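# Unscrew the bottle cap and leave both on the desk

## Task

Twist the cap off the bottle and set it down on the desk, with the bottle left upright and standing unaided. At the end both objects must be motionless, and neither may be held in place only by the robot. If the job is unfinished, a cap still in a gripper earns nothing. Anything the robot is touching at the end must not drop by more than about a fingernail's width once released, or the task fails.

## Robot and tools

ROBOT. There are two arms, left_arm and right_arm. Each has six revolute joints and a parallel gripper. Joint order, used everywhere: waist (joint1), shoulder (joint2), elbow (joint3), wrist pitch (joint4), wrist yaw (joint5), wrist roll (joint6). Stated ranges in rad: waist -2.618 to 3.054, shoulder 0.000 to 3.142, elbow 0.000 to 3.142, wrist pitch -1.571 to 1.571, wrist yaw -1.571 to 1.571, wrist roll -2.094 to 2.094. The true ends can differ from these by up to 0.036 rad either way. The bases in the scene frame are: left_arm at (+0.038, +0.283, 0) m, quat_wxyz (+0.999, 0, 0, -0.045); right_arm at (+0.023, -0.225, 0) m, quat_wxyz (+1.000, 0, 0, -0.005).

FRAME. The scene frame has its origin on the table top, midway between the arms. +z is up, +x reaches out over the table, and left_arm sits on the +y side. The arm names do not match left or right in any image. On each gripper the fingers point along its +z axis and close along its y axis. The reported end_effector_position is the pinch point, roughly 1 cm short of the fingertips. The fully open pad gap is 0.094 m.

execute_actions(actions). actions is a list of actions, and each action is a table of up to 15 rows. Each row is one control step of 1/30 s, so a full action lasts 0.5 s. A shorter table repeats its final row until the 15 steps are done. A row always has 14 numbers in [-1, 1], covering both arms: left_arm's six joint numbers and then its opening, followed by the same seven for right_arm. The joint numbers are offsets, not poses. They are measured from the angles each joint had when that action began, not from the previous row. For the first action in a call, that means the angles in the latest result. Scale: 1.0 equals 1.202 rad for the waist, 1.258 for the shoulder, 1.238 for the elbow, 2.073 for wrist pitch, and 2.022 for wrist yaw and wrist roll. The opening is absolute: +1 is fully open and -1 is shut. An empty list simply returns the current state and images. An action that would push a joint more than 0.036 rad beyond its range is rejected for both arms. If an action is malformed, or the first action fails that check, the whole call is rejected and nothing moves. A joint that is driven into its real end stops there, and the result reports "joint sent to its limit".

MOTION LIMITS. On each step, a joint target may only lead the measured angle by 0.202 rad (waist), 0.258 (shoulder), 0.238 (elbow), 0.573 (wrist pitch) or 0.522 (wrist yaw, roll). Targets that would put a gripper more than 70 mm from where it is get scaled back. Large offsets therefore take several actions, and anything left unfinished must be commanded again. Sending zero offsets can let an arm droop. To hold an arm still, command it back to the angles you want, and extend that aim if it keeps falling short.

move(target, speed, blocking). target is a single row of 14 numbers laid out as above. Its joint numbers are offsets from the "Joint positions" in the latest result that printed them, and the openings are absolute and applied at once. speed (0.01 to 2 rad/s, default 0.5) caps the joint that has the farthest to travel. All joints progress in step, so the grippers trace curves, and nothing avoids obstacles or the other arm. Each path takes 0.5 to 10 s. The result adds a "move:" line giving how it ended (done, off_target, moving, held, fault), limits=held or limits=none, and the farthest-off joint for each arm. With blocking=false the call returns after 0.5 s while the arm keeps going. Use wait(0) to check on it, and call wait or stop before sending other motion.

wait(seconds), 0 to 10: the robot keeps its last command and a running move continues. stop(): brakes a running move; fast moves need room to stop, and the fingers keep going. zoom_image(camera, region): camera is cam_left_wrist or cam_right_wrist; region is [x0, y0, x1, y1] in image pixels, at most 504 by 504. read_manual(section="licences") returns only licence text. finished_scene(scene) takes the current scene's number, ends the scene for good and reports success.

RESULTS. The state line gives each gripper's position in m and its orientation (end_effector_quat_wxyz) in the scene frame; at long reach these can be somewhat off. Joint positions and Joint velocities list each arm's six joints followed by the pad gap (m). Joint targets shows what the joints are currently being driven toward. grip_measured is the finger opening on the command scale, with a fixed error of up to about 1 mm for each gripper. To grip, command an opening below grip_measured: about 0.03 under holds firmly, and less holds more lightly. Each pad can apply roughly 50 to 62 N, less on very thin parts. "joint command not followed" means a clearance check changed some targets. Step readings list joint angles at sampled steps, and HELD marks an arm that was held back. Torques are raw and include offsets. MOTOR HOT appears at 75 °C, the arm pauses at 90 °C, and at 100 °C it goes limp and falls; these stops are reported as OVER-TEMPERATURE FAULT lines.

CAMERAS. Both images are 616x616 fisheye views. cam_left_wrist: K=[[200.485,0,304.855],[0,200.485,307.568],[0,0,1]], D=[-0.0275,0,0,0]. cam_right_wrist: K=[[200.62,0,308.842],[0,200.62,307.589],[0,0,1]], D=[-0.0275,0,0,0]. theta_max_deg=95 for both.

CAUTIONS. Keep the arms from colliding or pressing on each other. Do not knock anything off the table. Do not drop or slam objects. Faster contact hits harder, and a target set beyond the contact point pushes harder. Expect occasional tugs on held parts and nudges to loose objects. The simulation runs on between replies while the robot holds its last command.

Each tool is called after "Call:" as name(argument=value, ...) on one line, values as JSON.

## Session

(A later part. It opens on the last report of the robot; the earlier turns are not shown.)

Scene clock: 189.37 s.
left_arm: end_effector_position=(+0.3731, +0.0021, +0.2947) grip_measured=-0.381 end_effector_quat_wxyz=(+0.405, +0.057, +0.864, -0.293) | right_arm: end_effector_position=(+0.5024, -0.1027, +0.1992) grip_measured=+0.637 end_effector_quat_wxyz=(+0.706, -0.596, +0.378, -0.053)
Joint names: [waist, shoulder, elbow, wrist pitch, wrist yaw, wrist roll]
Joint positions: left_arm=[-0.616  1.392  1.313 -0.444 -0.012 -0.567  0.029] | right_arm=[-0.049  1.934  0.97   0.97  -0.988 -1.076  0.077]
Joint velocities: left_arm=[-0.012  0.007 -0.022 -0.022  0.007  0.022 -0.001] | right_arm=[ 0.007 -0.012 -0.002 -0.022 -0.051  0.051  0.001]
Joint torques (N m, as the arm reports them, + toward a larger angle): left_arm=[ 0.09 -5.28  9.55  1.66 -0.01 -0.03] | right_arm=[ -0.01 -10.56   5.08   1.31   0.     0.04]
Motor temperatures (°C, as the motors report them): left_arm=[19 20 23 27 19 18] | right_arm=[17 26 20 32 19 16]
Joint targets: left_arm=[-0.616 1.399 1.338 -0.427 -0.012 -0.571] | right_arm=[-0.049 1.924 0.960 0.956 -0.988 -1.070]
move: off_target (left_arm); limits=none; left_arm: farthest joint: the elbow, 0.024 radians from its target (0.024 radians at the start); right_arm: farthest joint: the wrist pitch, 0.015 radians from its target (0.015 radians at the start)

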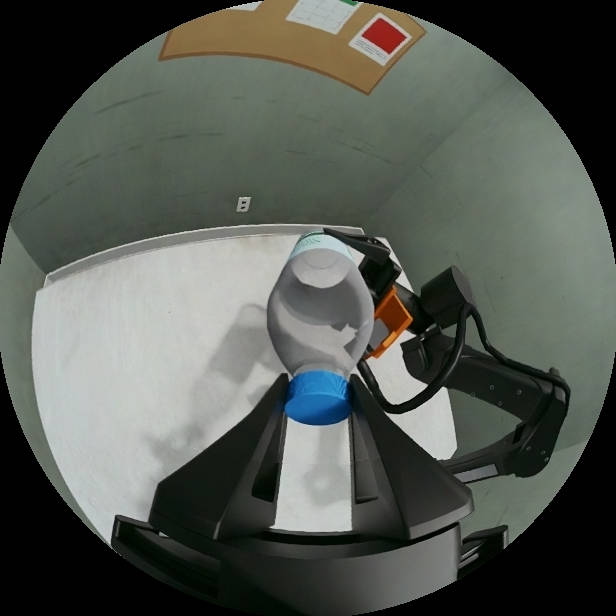

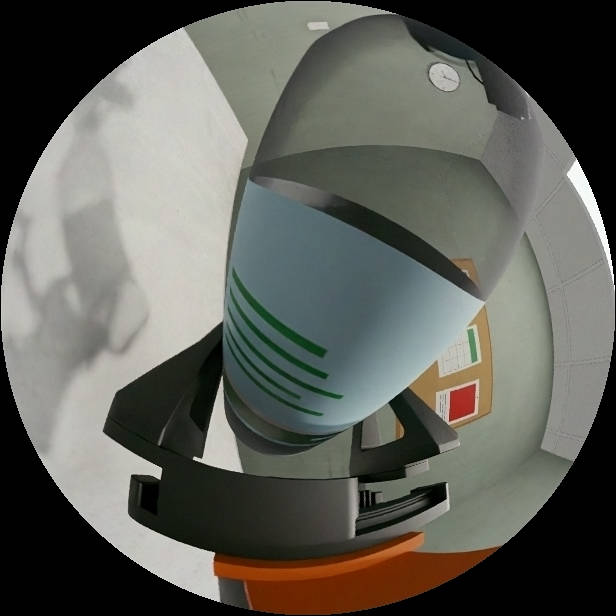

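Call:
move(target=[0,0.005,0.02,0.008,0,-0.72,-0.42, 0,-0.008,-0.008,-0.007,0,0.003,0.57], speed=1)

Call:
move(target=[0,0.005,0.02,0.008,0,0,-0.1, 0,-0.008,-0.008,-0.007,0,0.003,0.57])

Call:
move(target=[0,0.005,0.02,0.008,0,1,-0.1, 0,-0.008,-0.008,-0.007,0,0.003,0.57], speed=2)

Call:
move(target=[0,0.005,0.02,0.008,0,1,-0.1, 0,-0.008,-0.008,-0.007,0,0.003,0.57], speed=2)

Call:
move(target=[0,0.005,0.02,0.008,0,0,-0.42, 0,-0.008,-0.008,-0.007,0,0.003,0.57])

Call:
move(target=[0,0.005,0.02,0.008,0,-1,-0.42, 0,-0.008,-0.008,-0.007,0,0.003,0.57], speed=1.2)

Call:
move(target=[0,0.005,0.02,0.008,0,-1,-0.42, 0,-0.008,-0.008,-0.007,0,0.003,0.57], speed=1.2)

Scene clock: 201.37 s.
left_arm: end_effector_position=(+0.3730, +0.0022, +0.2944) grip_measured=-0.381 end_effector_quat_wxyz=(+0.108, -0.532, +0.683, -0.488) | right_arm: end_effector_position=(+0.5028, -0.1030, +0.1992) grip_measured=+0.637 end_effector_quat_wxyz=(+0.706, -0.595, +0.381, -0.052)
Joint names: [waist, shoulder, elbow, wrist pitch, wrist yaw, wrist roll]
Joint positions: left_arm=[-0.616  1.392  1.313 -0.445 -0.012 -2.023  0.029] | right_arm=[-0.049  1.934  0.97   0.97  -0.985 -1.07   0.077]
Joint velocities: left_arm=[ 0.012 -0.002  0.002 -0.022  0.022  0.022 -0.002] | right_arm=[-0.002  0.027 -0.007  0.022 -0.007 -0.051  0.001]
Joint torques (N m, as the arm reports them, + toward a larger angle): left_arm=[ 0.13 -5.18  9.62  1.67 -0.01 -0.01] | right_arm=[ -0.01 -10.58   5.09   1.32  -0.02  -0.02]
Motor temperatures (°C, as the motors report them): left_arm=[19 20 23 28 19 18] | right_arm=[17 26 20 32 19 16]
Joint targets: left_arm=[-0.616 1.399 1.338 -0.428 -0.012 -2.023] | right_arm=[-0.049 1.924 0.960 0.956 -0.988 -1.070]
move: off_target (left_arm); limits=none; left_arm: farthest joint: the elbow, 0.024 radians from its target (0.024 radians at the start); right_arm: farthest joint: the wrist pitch, 0.015 radians from its target (0.015 radians at the start)

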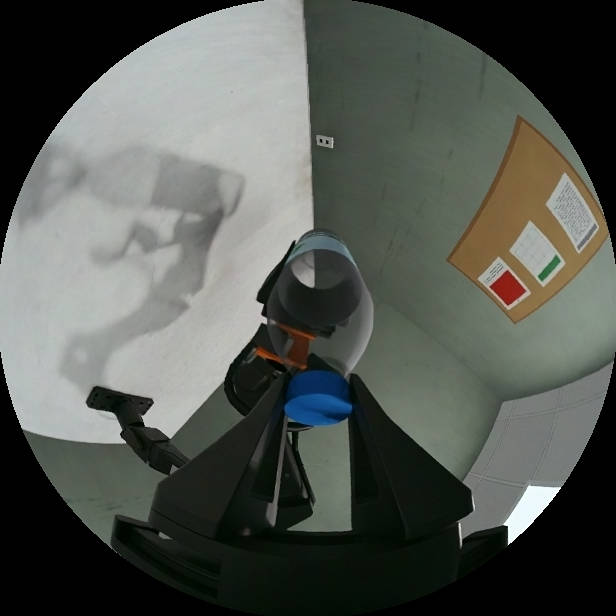

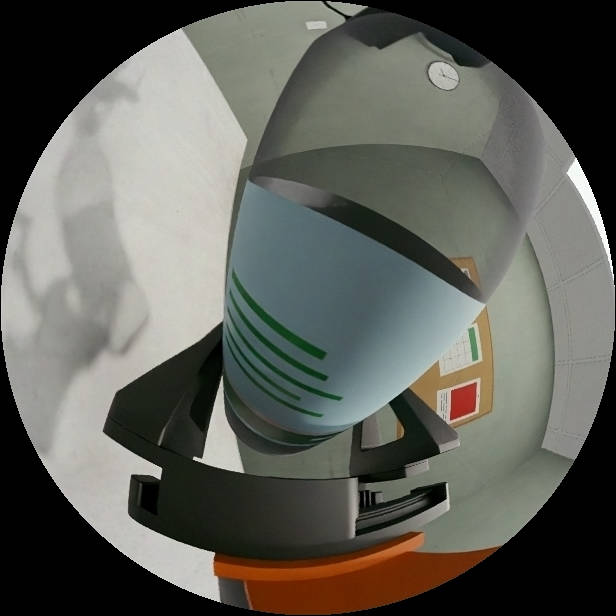

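Scene clock: 202.07 s.
left_arm: end_effector_position=(+0.3730, +0.0022, +0.2945) grip_measured=-0.102 end_effector_quat_wxyz=(+0.107, -0.533, +0.683, -0.488) | right_arm: end_effector_position=(+0.5029, -0.1030, +0.1992) grip_measured=+0.637 end_effector_quat_wxyz=(+0.706, -0.595, +0.380, -0.053)
Joint names: [waist, shoulder, elbow, wrist pitch, wrist yaw, wrist roll]
Joint positions: left_arm=[-0.616  1.392  1.313 -0.445 -0.012 -2.024  0.042] | right_arm=[-0.049  1.934  0.97   0.97  -0.985 -1.072  0.077]
Joint velocities: left_arm=[ 0.007  0.002 -0.007  0.022 -0.022 -0.037 -0.   ] | right_arm=[ 0.012  0.002 -0.012  0.022 -0.037  0.022 -0.   ]
Joint torques (N m, as the arm reports them, + toward a larger angle): left_arm=[ 0.13 -5.27  9.55  1.64  0.01  0.01] | right_arm=[  0.   -10.56   5.1    1.31  -0.01   0.05]
Motor temperatures (°C, as the motors report them): left_arm=[19 20 23 28 19 18] | right_arm=[17 26 20 32 19 16]
Joint targets: left_arm=[-0.616 1.399 1.338 -0.428 -0.012 -2.023] | right_arm=[-0.049 1.924 0.960 0.956 -0.985 -1.064]
move: off_target (left_arm); limits=none; left_arm: farthest joint: the elbow, 0.024 radians from its target (0.024 radians at the start); right_arm: farthest joint: the wrist pitch, 0.015 radians from its target (0.015 radians at the start)

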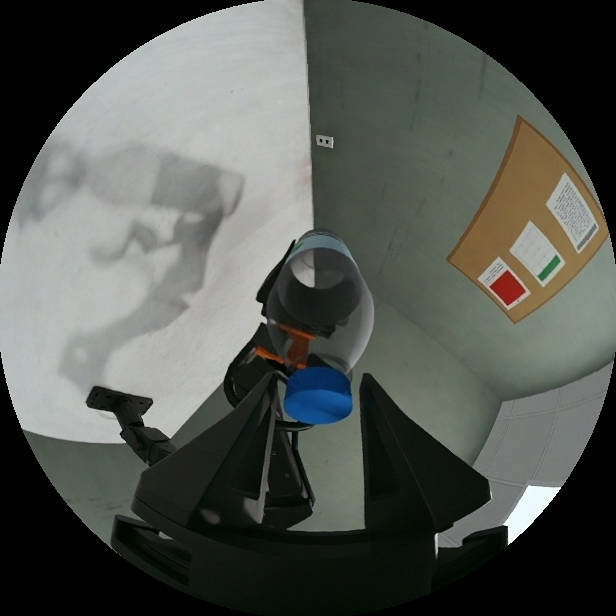

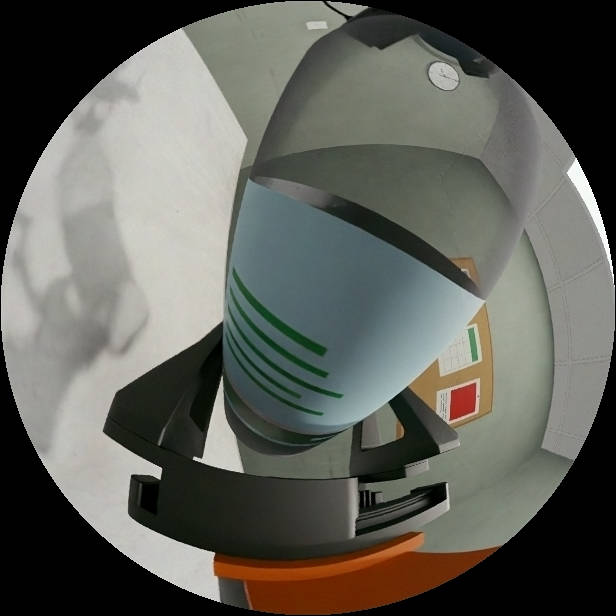

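Scene clock: 204.27 s.
left_arm: end_effector_position=(+0.3730, +0.0022, +0.2945) grip_measured=-0.101 end_effector_quat_wxyz=(+0.470, +0.293, +0.815, -0.170) | right_arm: end_effector_position=(+0.5029, -0.1030, +0.1992) grip_measured=+0.637 end_effector_quat_wxyz=(+0.706, -0.595, +0.380, -0.053)
Joint names: [waist, shoulder, elbow, wrist pitch, wrist yaw, wrist roll]
Joint positions: left_arm=[-0.616  1.392  1.313 -0.445 -0.012 -0.009  0.042] | right_arm=[-0.049  1.934  0.97   0.97  -0.985 -1.073  0.077]
Joint velocities: left_arm=[-0.012  0.002  0.007  0.007 -0.022 -0.022 -0.001] | right_arm=[-0.017  0.002 -0.007  0.066  0.007  0.022  0.   ]
Joint torques (N m, as the arm reports them, + toward a larger angle): left_arm=[ 0.12 -5.16  9.55  1.64  0.01  0.07] | right_arm=[  0.01 -10.54   5.09   1.32   0.     0.06]
Motor temperatures (°C, as the motors report them): left_arm=[19 20 23 28 19 18] | right_arm=[17 26 20 32 19 16]
Joint targets: left_arm=[-0.616 1.399 1.338 -0.428 -0.012 -0.002] | right_arm=[-0.049 1.924 0.960 0.956 -0.985 -1.065]
move: off_target (left_arm); limits=none; left_arm: farthest joint: the elbow, 0.024 radians from its target (0.024 radians at the start); right_arm: farthest joint: the wrist pitch, 0.015 radians from its target (0.015 radians at the start)

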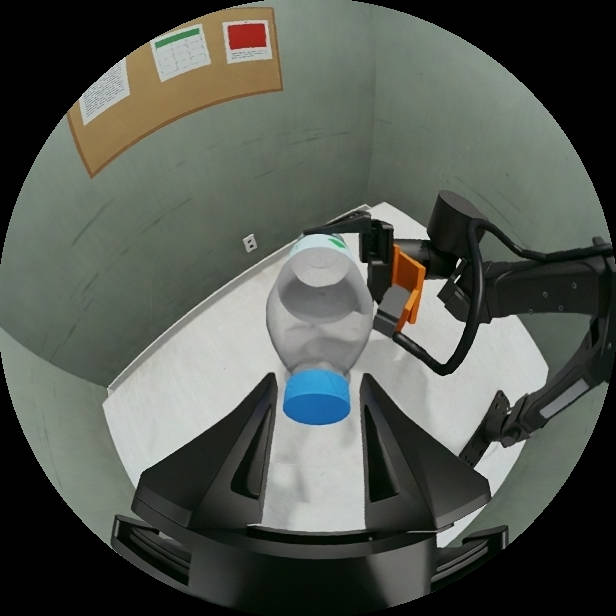

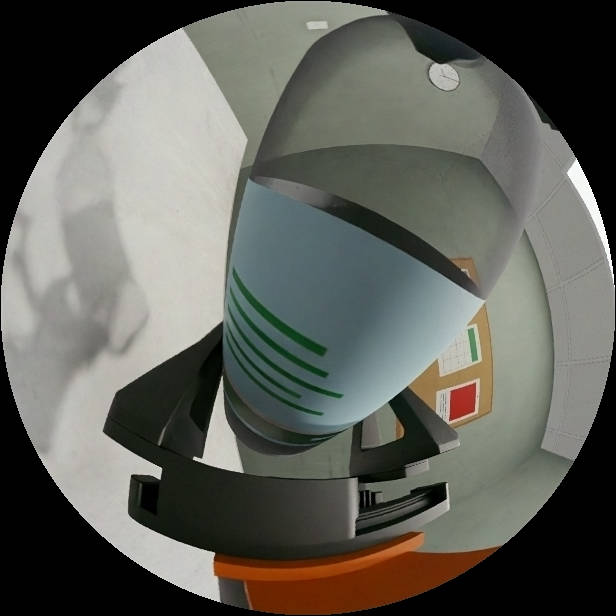

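Scene clock: 206.47 s.
left_arm: end_effector_position=(+0.3730, +0.0021, +0.2946) grip_measured=-0.101 end_effector_quat_wxyz=(+0.394, +0.846, +0.184, +0.308) | right_arm: end_effector_position=(+0.5029, -0.1030, +0.1992) grip_measured=+0.637 end_effector_quat_wxyz=(+0.706, -0.595, +0.379, -0.054)
Joint names: [waist, shoulder, elbow, wrist pitch, wrist yaw, wrist roll]
Joint positions: left_arm=[-0.616  1.392  1.313 -0.444 -0.012  2.014  0.042] | right_arm=[-0.049  1.934  0.97   0.97  -0.985 -1.075  0.077]
Joint velocities: left_arm=[-0.002 -0.012  0.002 -0.037  0.007  0.051  0.   ] | right_arm=[-0.007 -0.002 -0.012  0.007 -0.066  0.007  0.002]
Joint torques (N m, as the arm reports them, + toward a larger angle): left_arm=[ 0.02 -5.19  9.54  1.64  0.   -0.01] | right_arm=[ -0.02 -10.58   5.12   1.31   0.     0.06]
Motor temperatures (°C, as the motors report them): left_arm=[19 20 23 28 19 18] | right_arm=[17 26 20 32 19 16]
Joint targets: left_arm=[-0.616 1.399 1.338 -0.428 -0.012 2.013] | right_arm=[-0.049 1.924 0.960 0.956 -0.985 -1.067]
move: off_target (left_arm); limits=none; left_arm: farthest joint: the elbow, 0.024 radians from its target (0.024 radians at the start); right_arm: farthest joint: the wrist pitch, 0.015 radians from its target (0.015 radians at the start)

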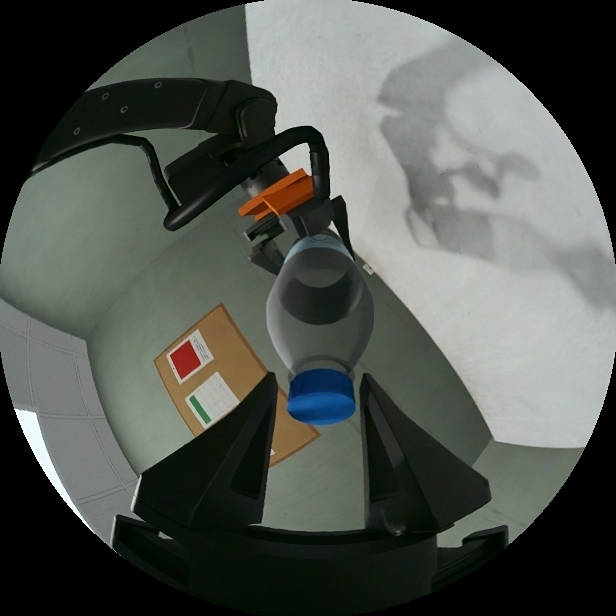

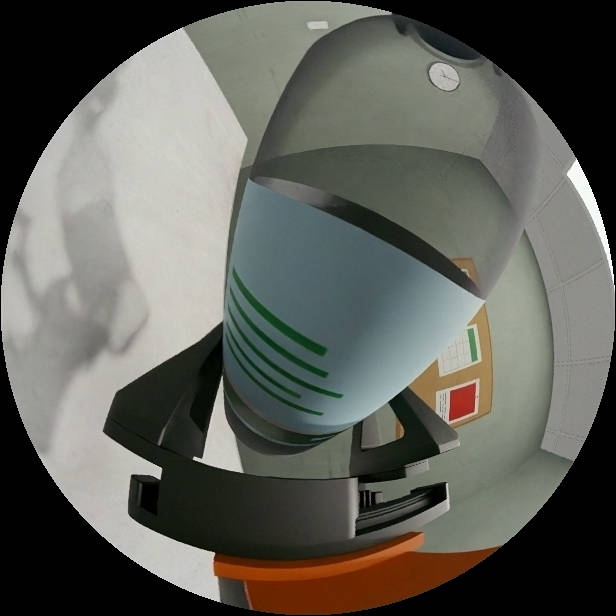

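Scene clock: 207.17 s.
left_arm: end_effector_position=(+0.3731, +0.0023, +0.2945) grip_measured=-0.384 end_effector_quat_wxyz=(+0.393, +0.846, +0.184, +0.309) | right_arm: end_effector_position=(+0.5029, -0.1030, +0.1993) grip_measured=+0.637 end_effector_quat_wxyz=(+0.706, -0.595, +0.379, -0.054)
Joint names: [waist, shoulder, elbow, wrist pitch, wrist yaw, wrist roll]
Joint positions: left_arm=[-0.616  1.392  1.313 -0.445 -0.013  2.014  0.029] | right_arm=[-0.049  1.934  0.97   0.971 -0.985 -1.075  0.077]
Joint velocities: left_arm=[-0.017 -0.007  0.002 -0.037 -0.022 -0.007 -0.   ] | right_arm=[-0.002  0.002 -0.007  0.022  0.022  0.037  0.   ]
Joint torques (N m, as the arm reports them, + toward a larger angle): left_arm=[ 0.1  -5.24  9.56  1.64  0.02  0.01] | right_arm=[ -0.02 -10.57   5.07   1.32   0.     0.04]
Motor temperatures (°C, as the motors report them): left_arm=[19 20 23 28 19 18] | right_arm=[17 26 20 32 19 16]
Joint targets: left_arm=[-0.616 1.399 1.338 -0.428 -0.012 2.014] | right_arm=[-0.049 1.924 0.960 0.956 -0.985 -1.069]
move: off_target (left_arm); limits=none; left_arm: farthest joint: the elbow, 0.024 radians from its target (0.024 radians at the start); right_arm: farthest joint: the wrist pitch, 0.015 radians from its target (0.015 radians at the start)

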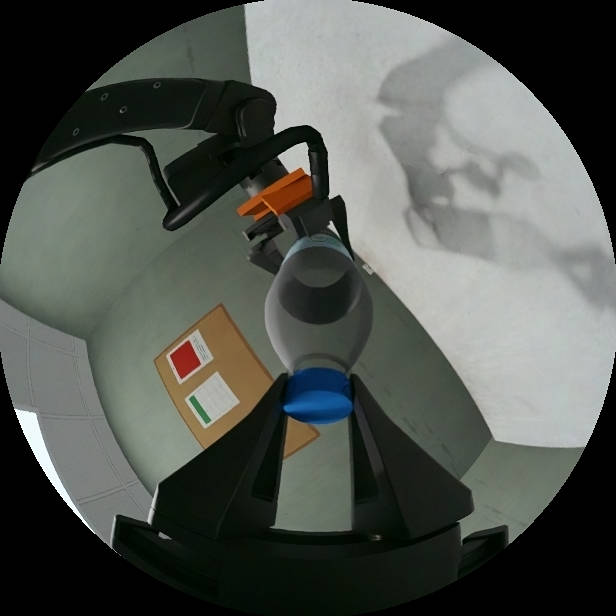

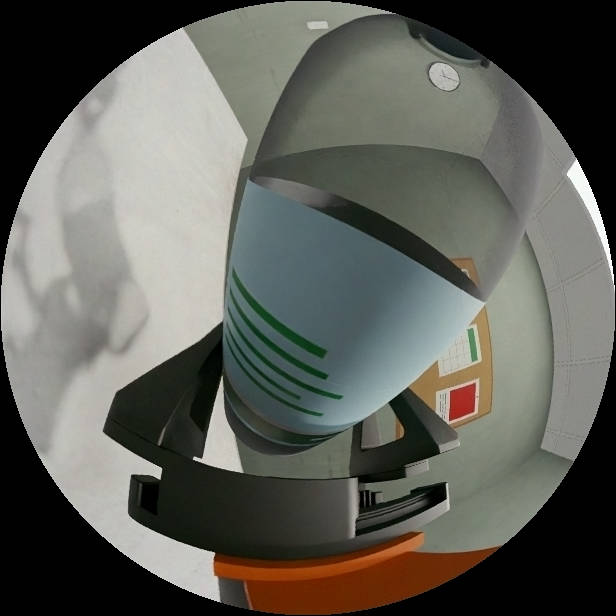

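Scene clock: 209.87 s.
left_arm: end_effector_position=(+0.3732, +0.0027, +0.2942) grip_measured=-0.384 end_effector_quat_wxyz=(+0.471, +0.296, +0.814, -0.166) | right_arm: end_effector_position=(+0.5034, -0.1034, +0.1993) grip_measured=+0.637 end_effector_quat_wxyz=(+0.706, -0.594, +0.381, -0.055)
Joint names: [waist, shoulder, elbow, wrist pitch, wrist yaw, wrist roll]
Joint positions: left_arm=[-0.616  1.392  1.313 -0.446 -0.015  0.     0.029] | right_arm=[-0.049  1.934  0.97   0.971 -0.981 -1.072  0.077]
Joint velocities: left_arm=[-0.002  0.007  0.007 -0.007  0.007  0.007 -0.001] | right_arm=[ 0.012  0.002  0.002 -0.037 -0.066 -0.066 -0.   ]
Joint torques (N m, as the arm reports them, + toward a larger angle): left_arm=[ 0.07 -5.19  9.53  1.65  0.02 -0.08] | right_arm=[  0.02 -10.56   5.11   1.31  -0.03   0.03]
Motor temperatures (°C, as the motors report them): left_arm=[19 20 23 28 19 18] | right_arm=[17 26 20 32 19 16]
Joint targets: left_arm=[-0.616 1.399 1.338 -0.428 -0.013 -0.008] | right_arm=[-0.049 1.924 0.960 0.956 -0.985 -1.069]
move: off_target (left_arm); limits=none; left_arm: farthest joint: the elbow, 0.024 radians from its target (0.024 radians at the start); right_arm: farthest joint: the wrist pitch, 0.014 radians from its target (0.014 radians at the start)

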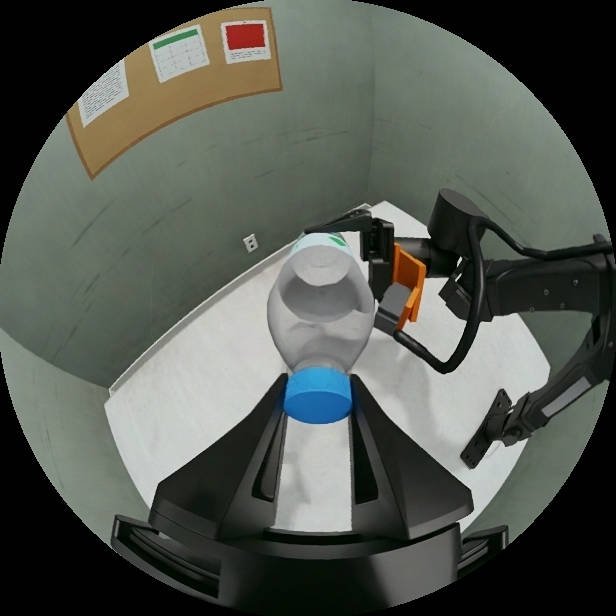

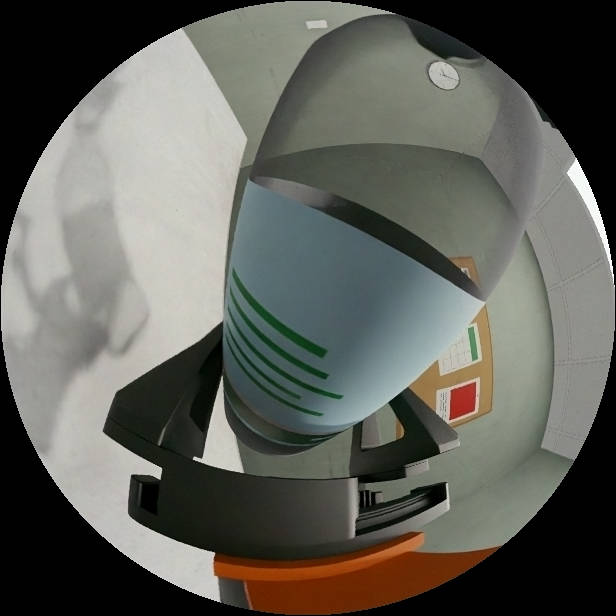

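Scene clock: 212.53 s.
left_arm: end_effector_position=(+0.3734, +0.0024, +0.2949) grip_measured=-0.384 end_effector_quat_wxyz=(+0.109, -0.532, +0.683, -0.489) | right_arm: end_effector_position=(+0.5040, -0.1039, +0.1993) grip_measured=+0.637 end_effector_quat_wxyz=(+0.706, -0.593, +0.382, -0.056)
Joint names: [waist, shoulder, elbow, wrist pitch, wrist yaw, wrist roll]
Joint positions: left_arm=[-0.616  1.392  1.313 -0.443 -0.015 -2.021  0.029] | right_arm=[-0.049  1.934  0.97   0.971 -0.977 -1.073  0.077]
Joint velocities: left_arm=[ 0.002 -0.007 -0.007 -0.007  0.037 -0.066  0.001] | right_arm=[ 0.002 -0.007 -0.012  0.022  0.022 -0.007  0.   ]
Joint torques (N m, as the arm reports them, + toward a larger angle): left_arm=[ 0.1  -5.22  9.54  1.62  0.   -0.01] | right_arm=[ -0.01 -10.58   5.11   1.32  -0.04   0.05]
Motor temperatures (°C, as the motors report them): left_arm=[19 20 23 28 19 18] | right_arm=[17 26 20 32 19 16]
Joint targets: left_arm=[-0.616 1.399 1.338 -0.430 -0.015 -2.022] | right_arm=[-0.049 1.924 0.960 0.956 -0.981 -1.066]
move: off_target (left_arm); limits=none; left_arm: farthest joint: the elbow, 0.024 radians from its target (0.024 radians at the start); right_arm: farthest joint: the wrist pitch, 0.014 radians from its target (0.014 radians at the start)

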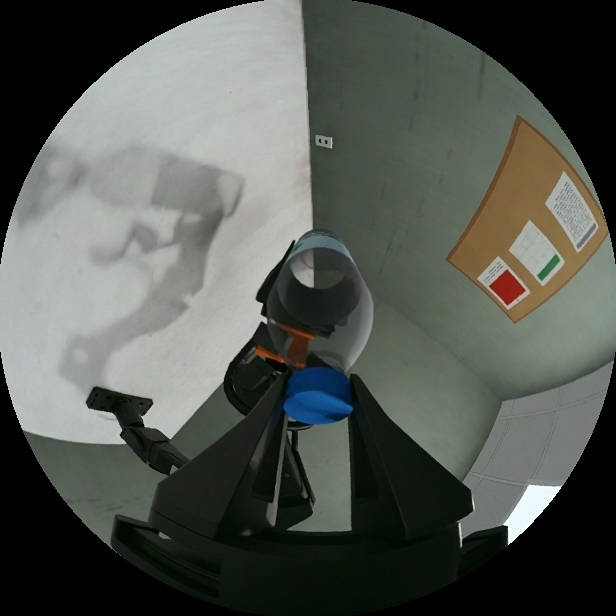

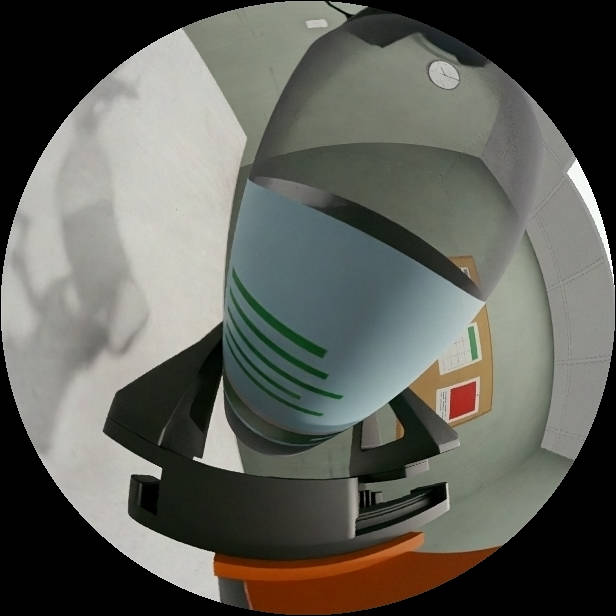

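Call:
move(target=[0,-0.03,0.02,-0.011,0,0,-0.42, 0,-0.008,-0.008,-0.007,0,0.003,0.57], speed=0.05)

Scene clock: 218.73 s.
left_arm: end_effector_position=(+0.3723, +0.0033, +0.2953) grip_measured=-0.384 end_effector_quat_wxyz=(+0.109, -0.533, +0.683, -0.488) | right_arm: end_effector_position=(+0.5034, -0.1034, +0.1993) grip_measured=+0.637 end_effector_quat_wxyz=(+0.706, -0.594, +0.381, -0.055)
Joint names: [waist, shoulder, elbow, wrist pitch, wrist yaw, wrist roll]
Joint positions: left_arm=[-0.616  1.388  1.313 -0.449 -0.015 -2.022  0.029] | right_arm=[-0.049  1.934  0.97   0.971 -0.981 -1.074  0.077]
Joint velocities: left_arm=[-0.007 -0.022 -0.012  0.022 -0.051  0.007 -0.   ] | right_arm=[-0.017  0.012  0.002  0.037 -0.022 -0.037  0.001]
Joint torques (N m, as the arm reports them, + toward a larger angle): left_arm=[ 0.08 -8.27  9.52  1.33  0.    0.  ] | right_arm=[ -0.05 -10.55   5.11   1.32   0.04   0.06]
Motor temperatures (°C, as the motors report them): left_arm=[19 20 23 28 19 18] | right_arm=[17 26 20 32 19 16]
Joint targets: left_arm=[-0.616 1.355 1.338 -0.466 -0.015 -2.021] | right_arm=[-0.049 1.924 0.960 0.956 -0.977 -1.067]
move: off_target (left_arm); limits=none; left_arm: farthest joint: the shoulder, 0.034 radians from its target (0.038 radians at the start); right_arm: farthest joint: the wrist pitch, 0.014 radians from its target (0.014 radians at the start)

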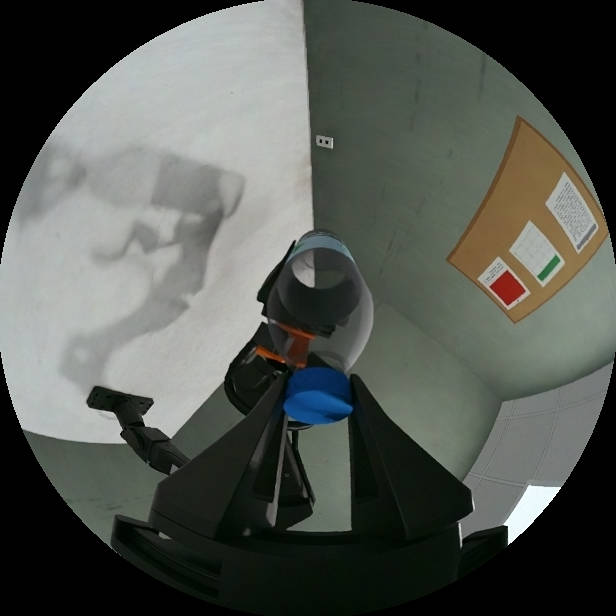

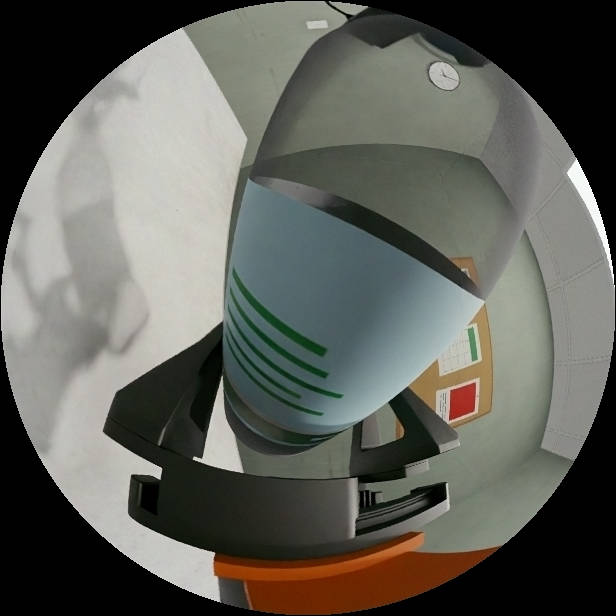

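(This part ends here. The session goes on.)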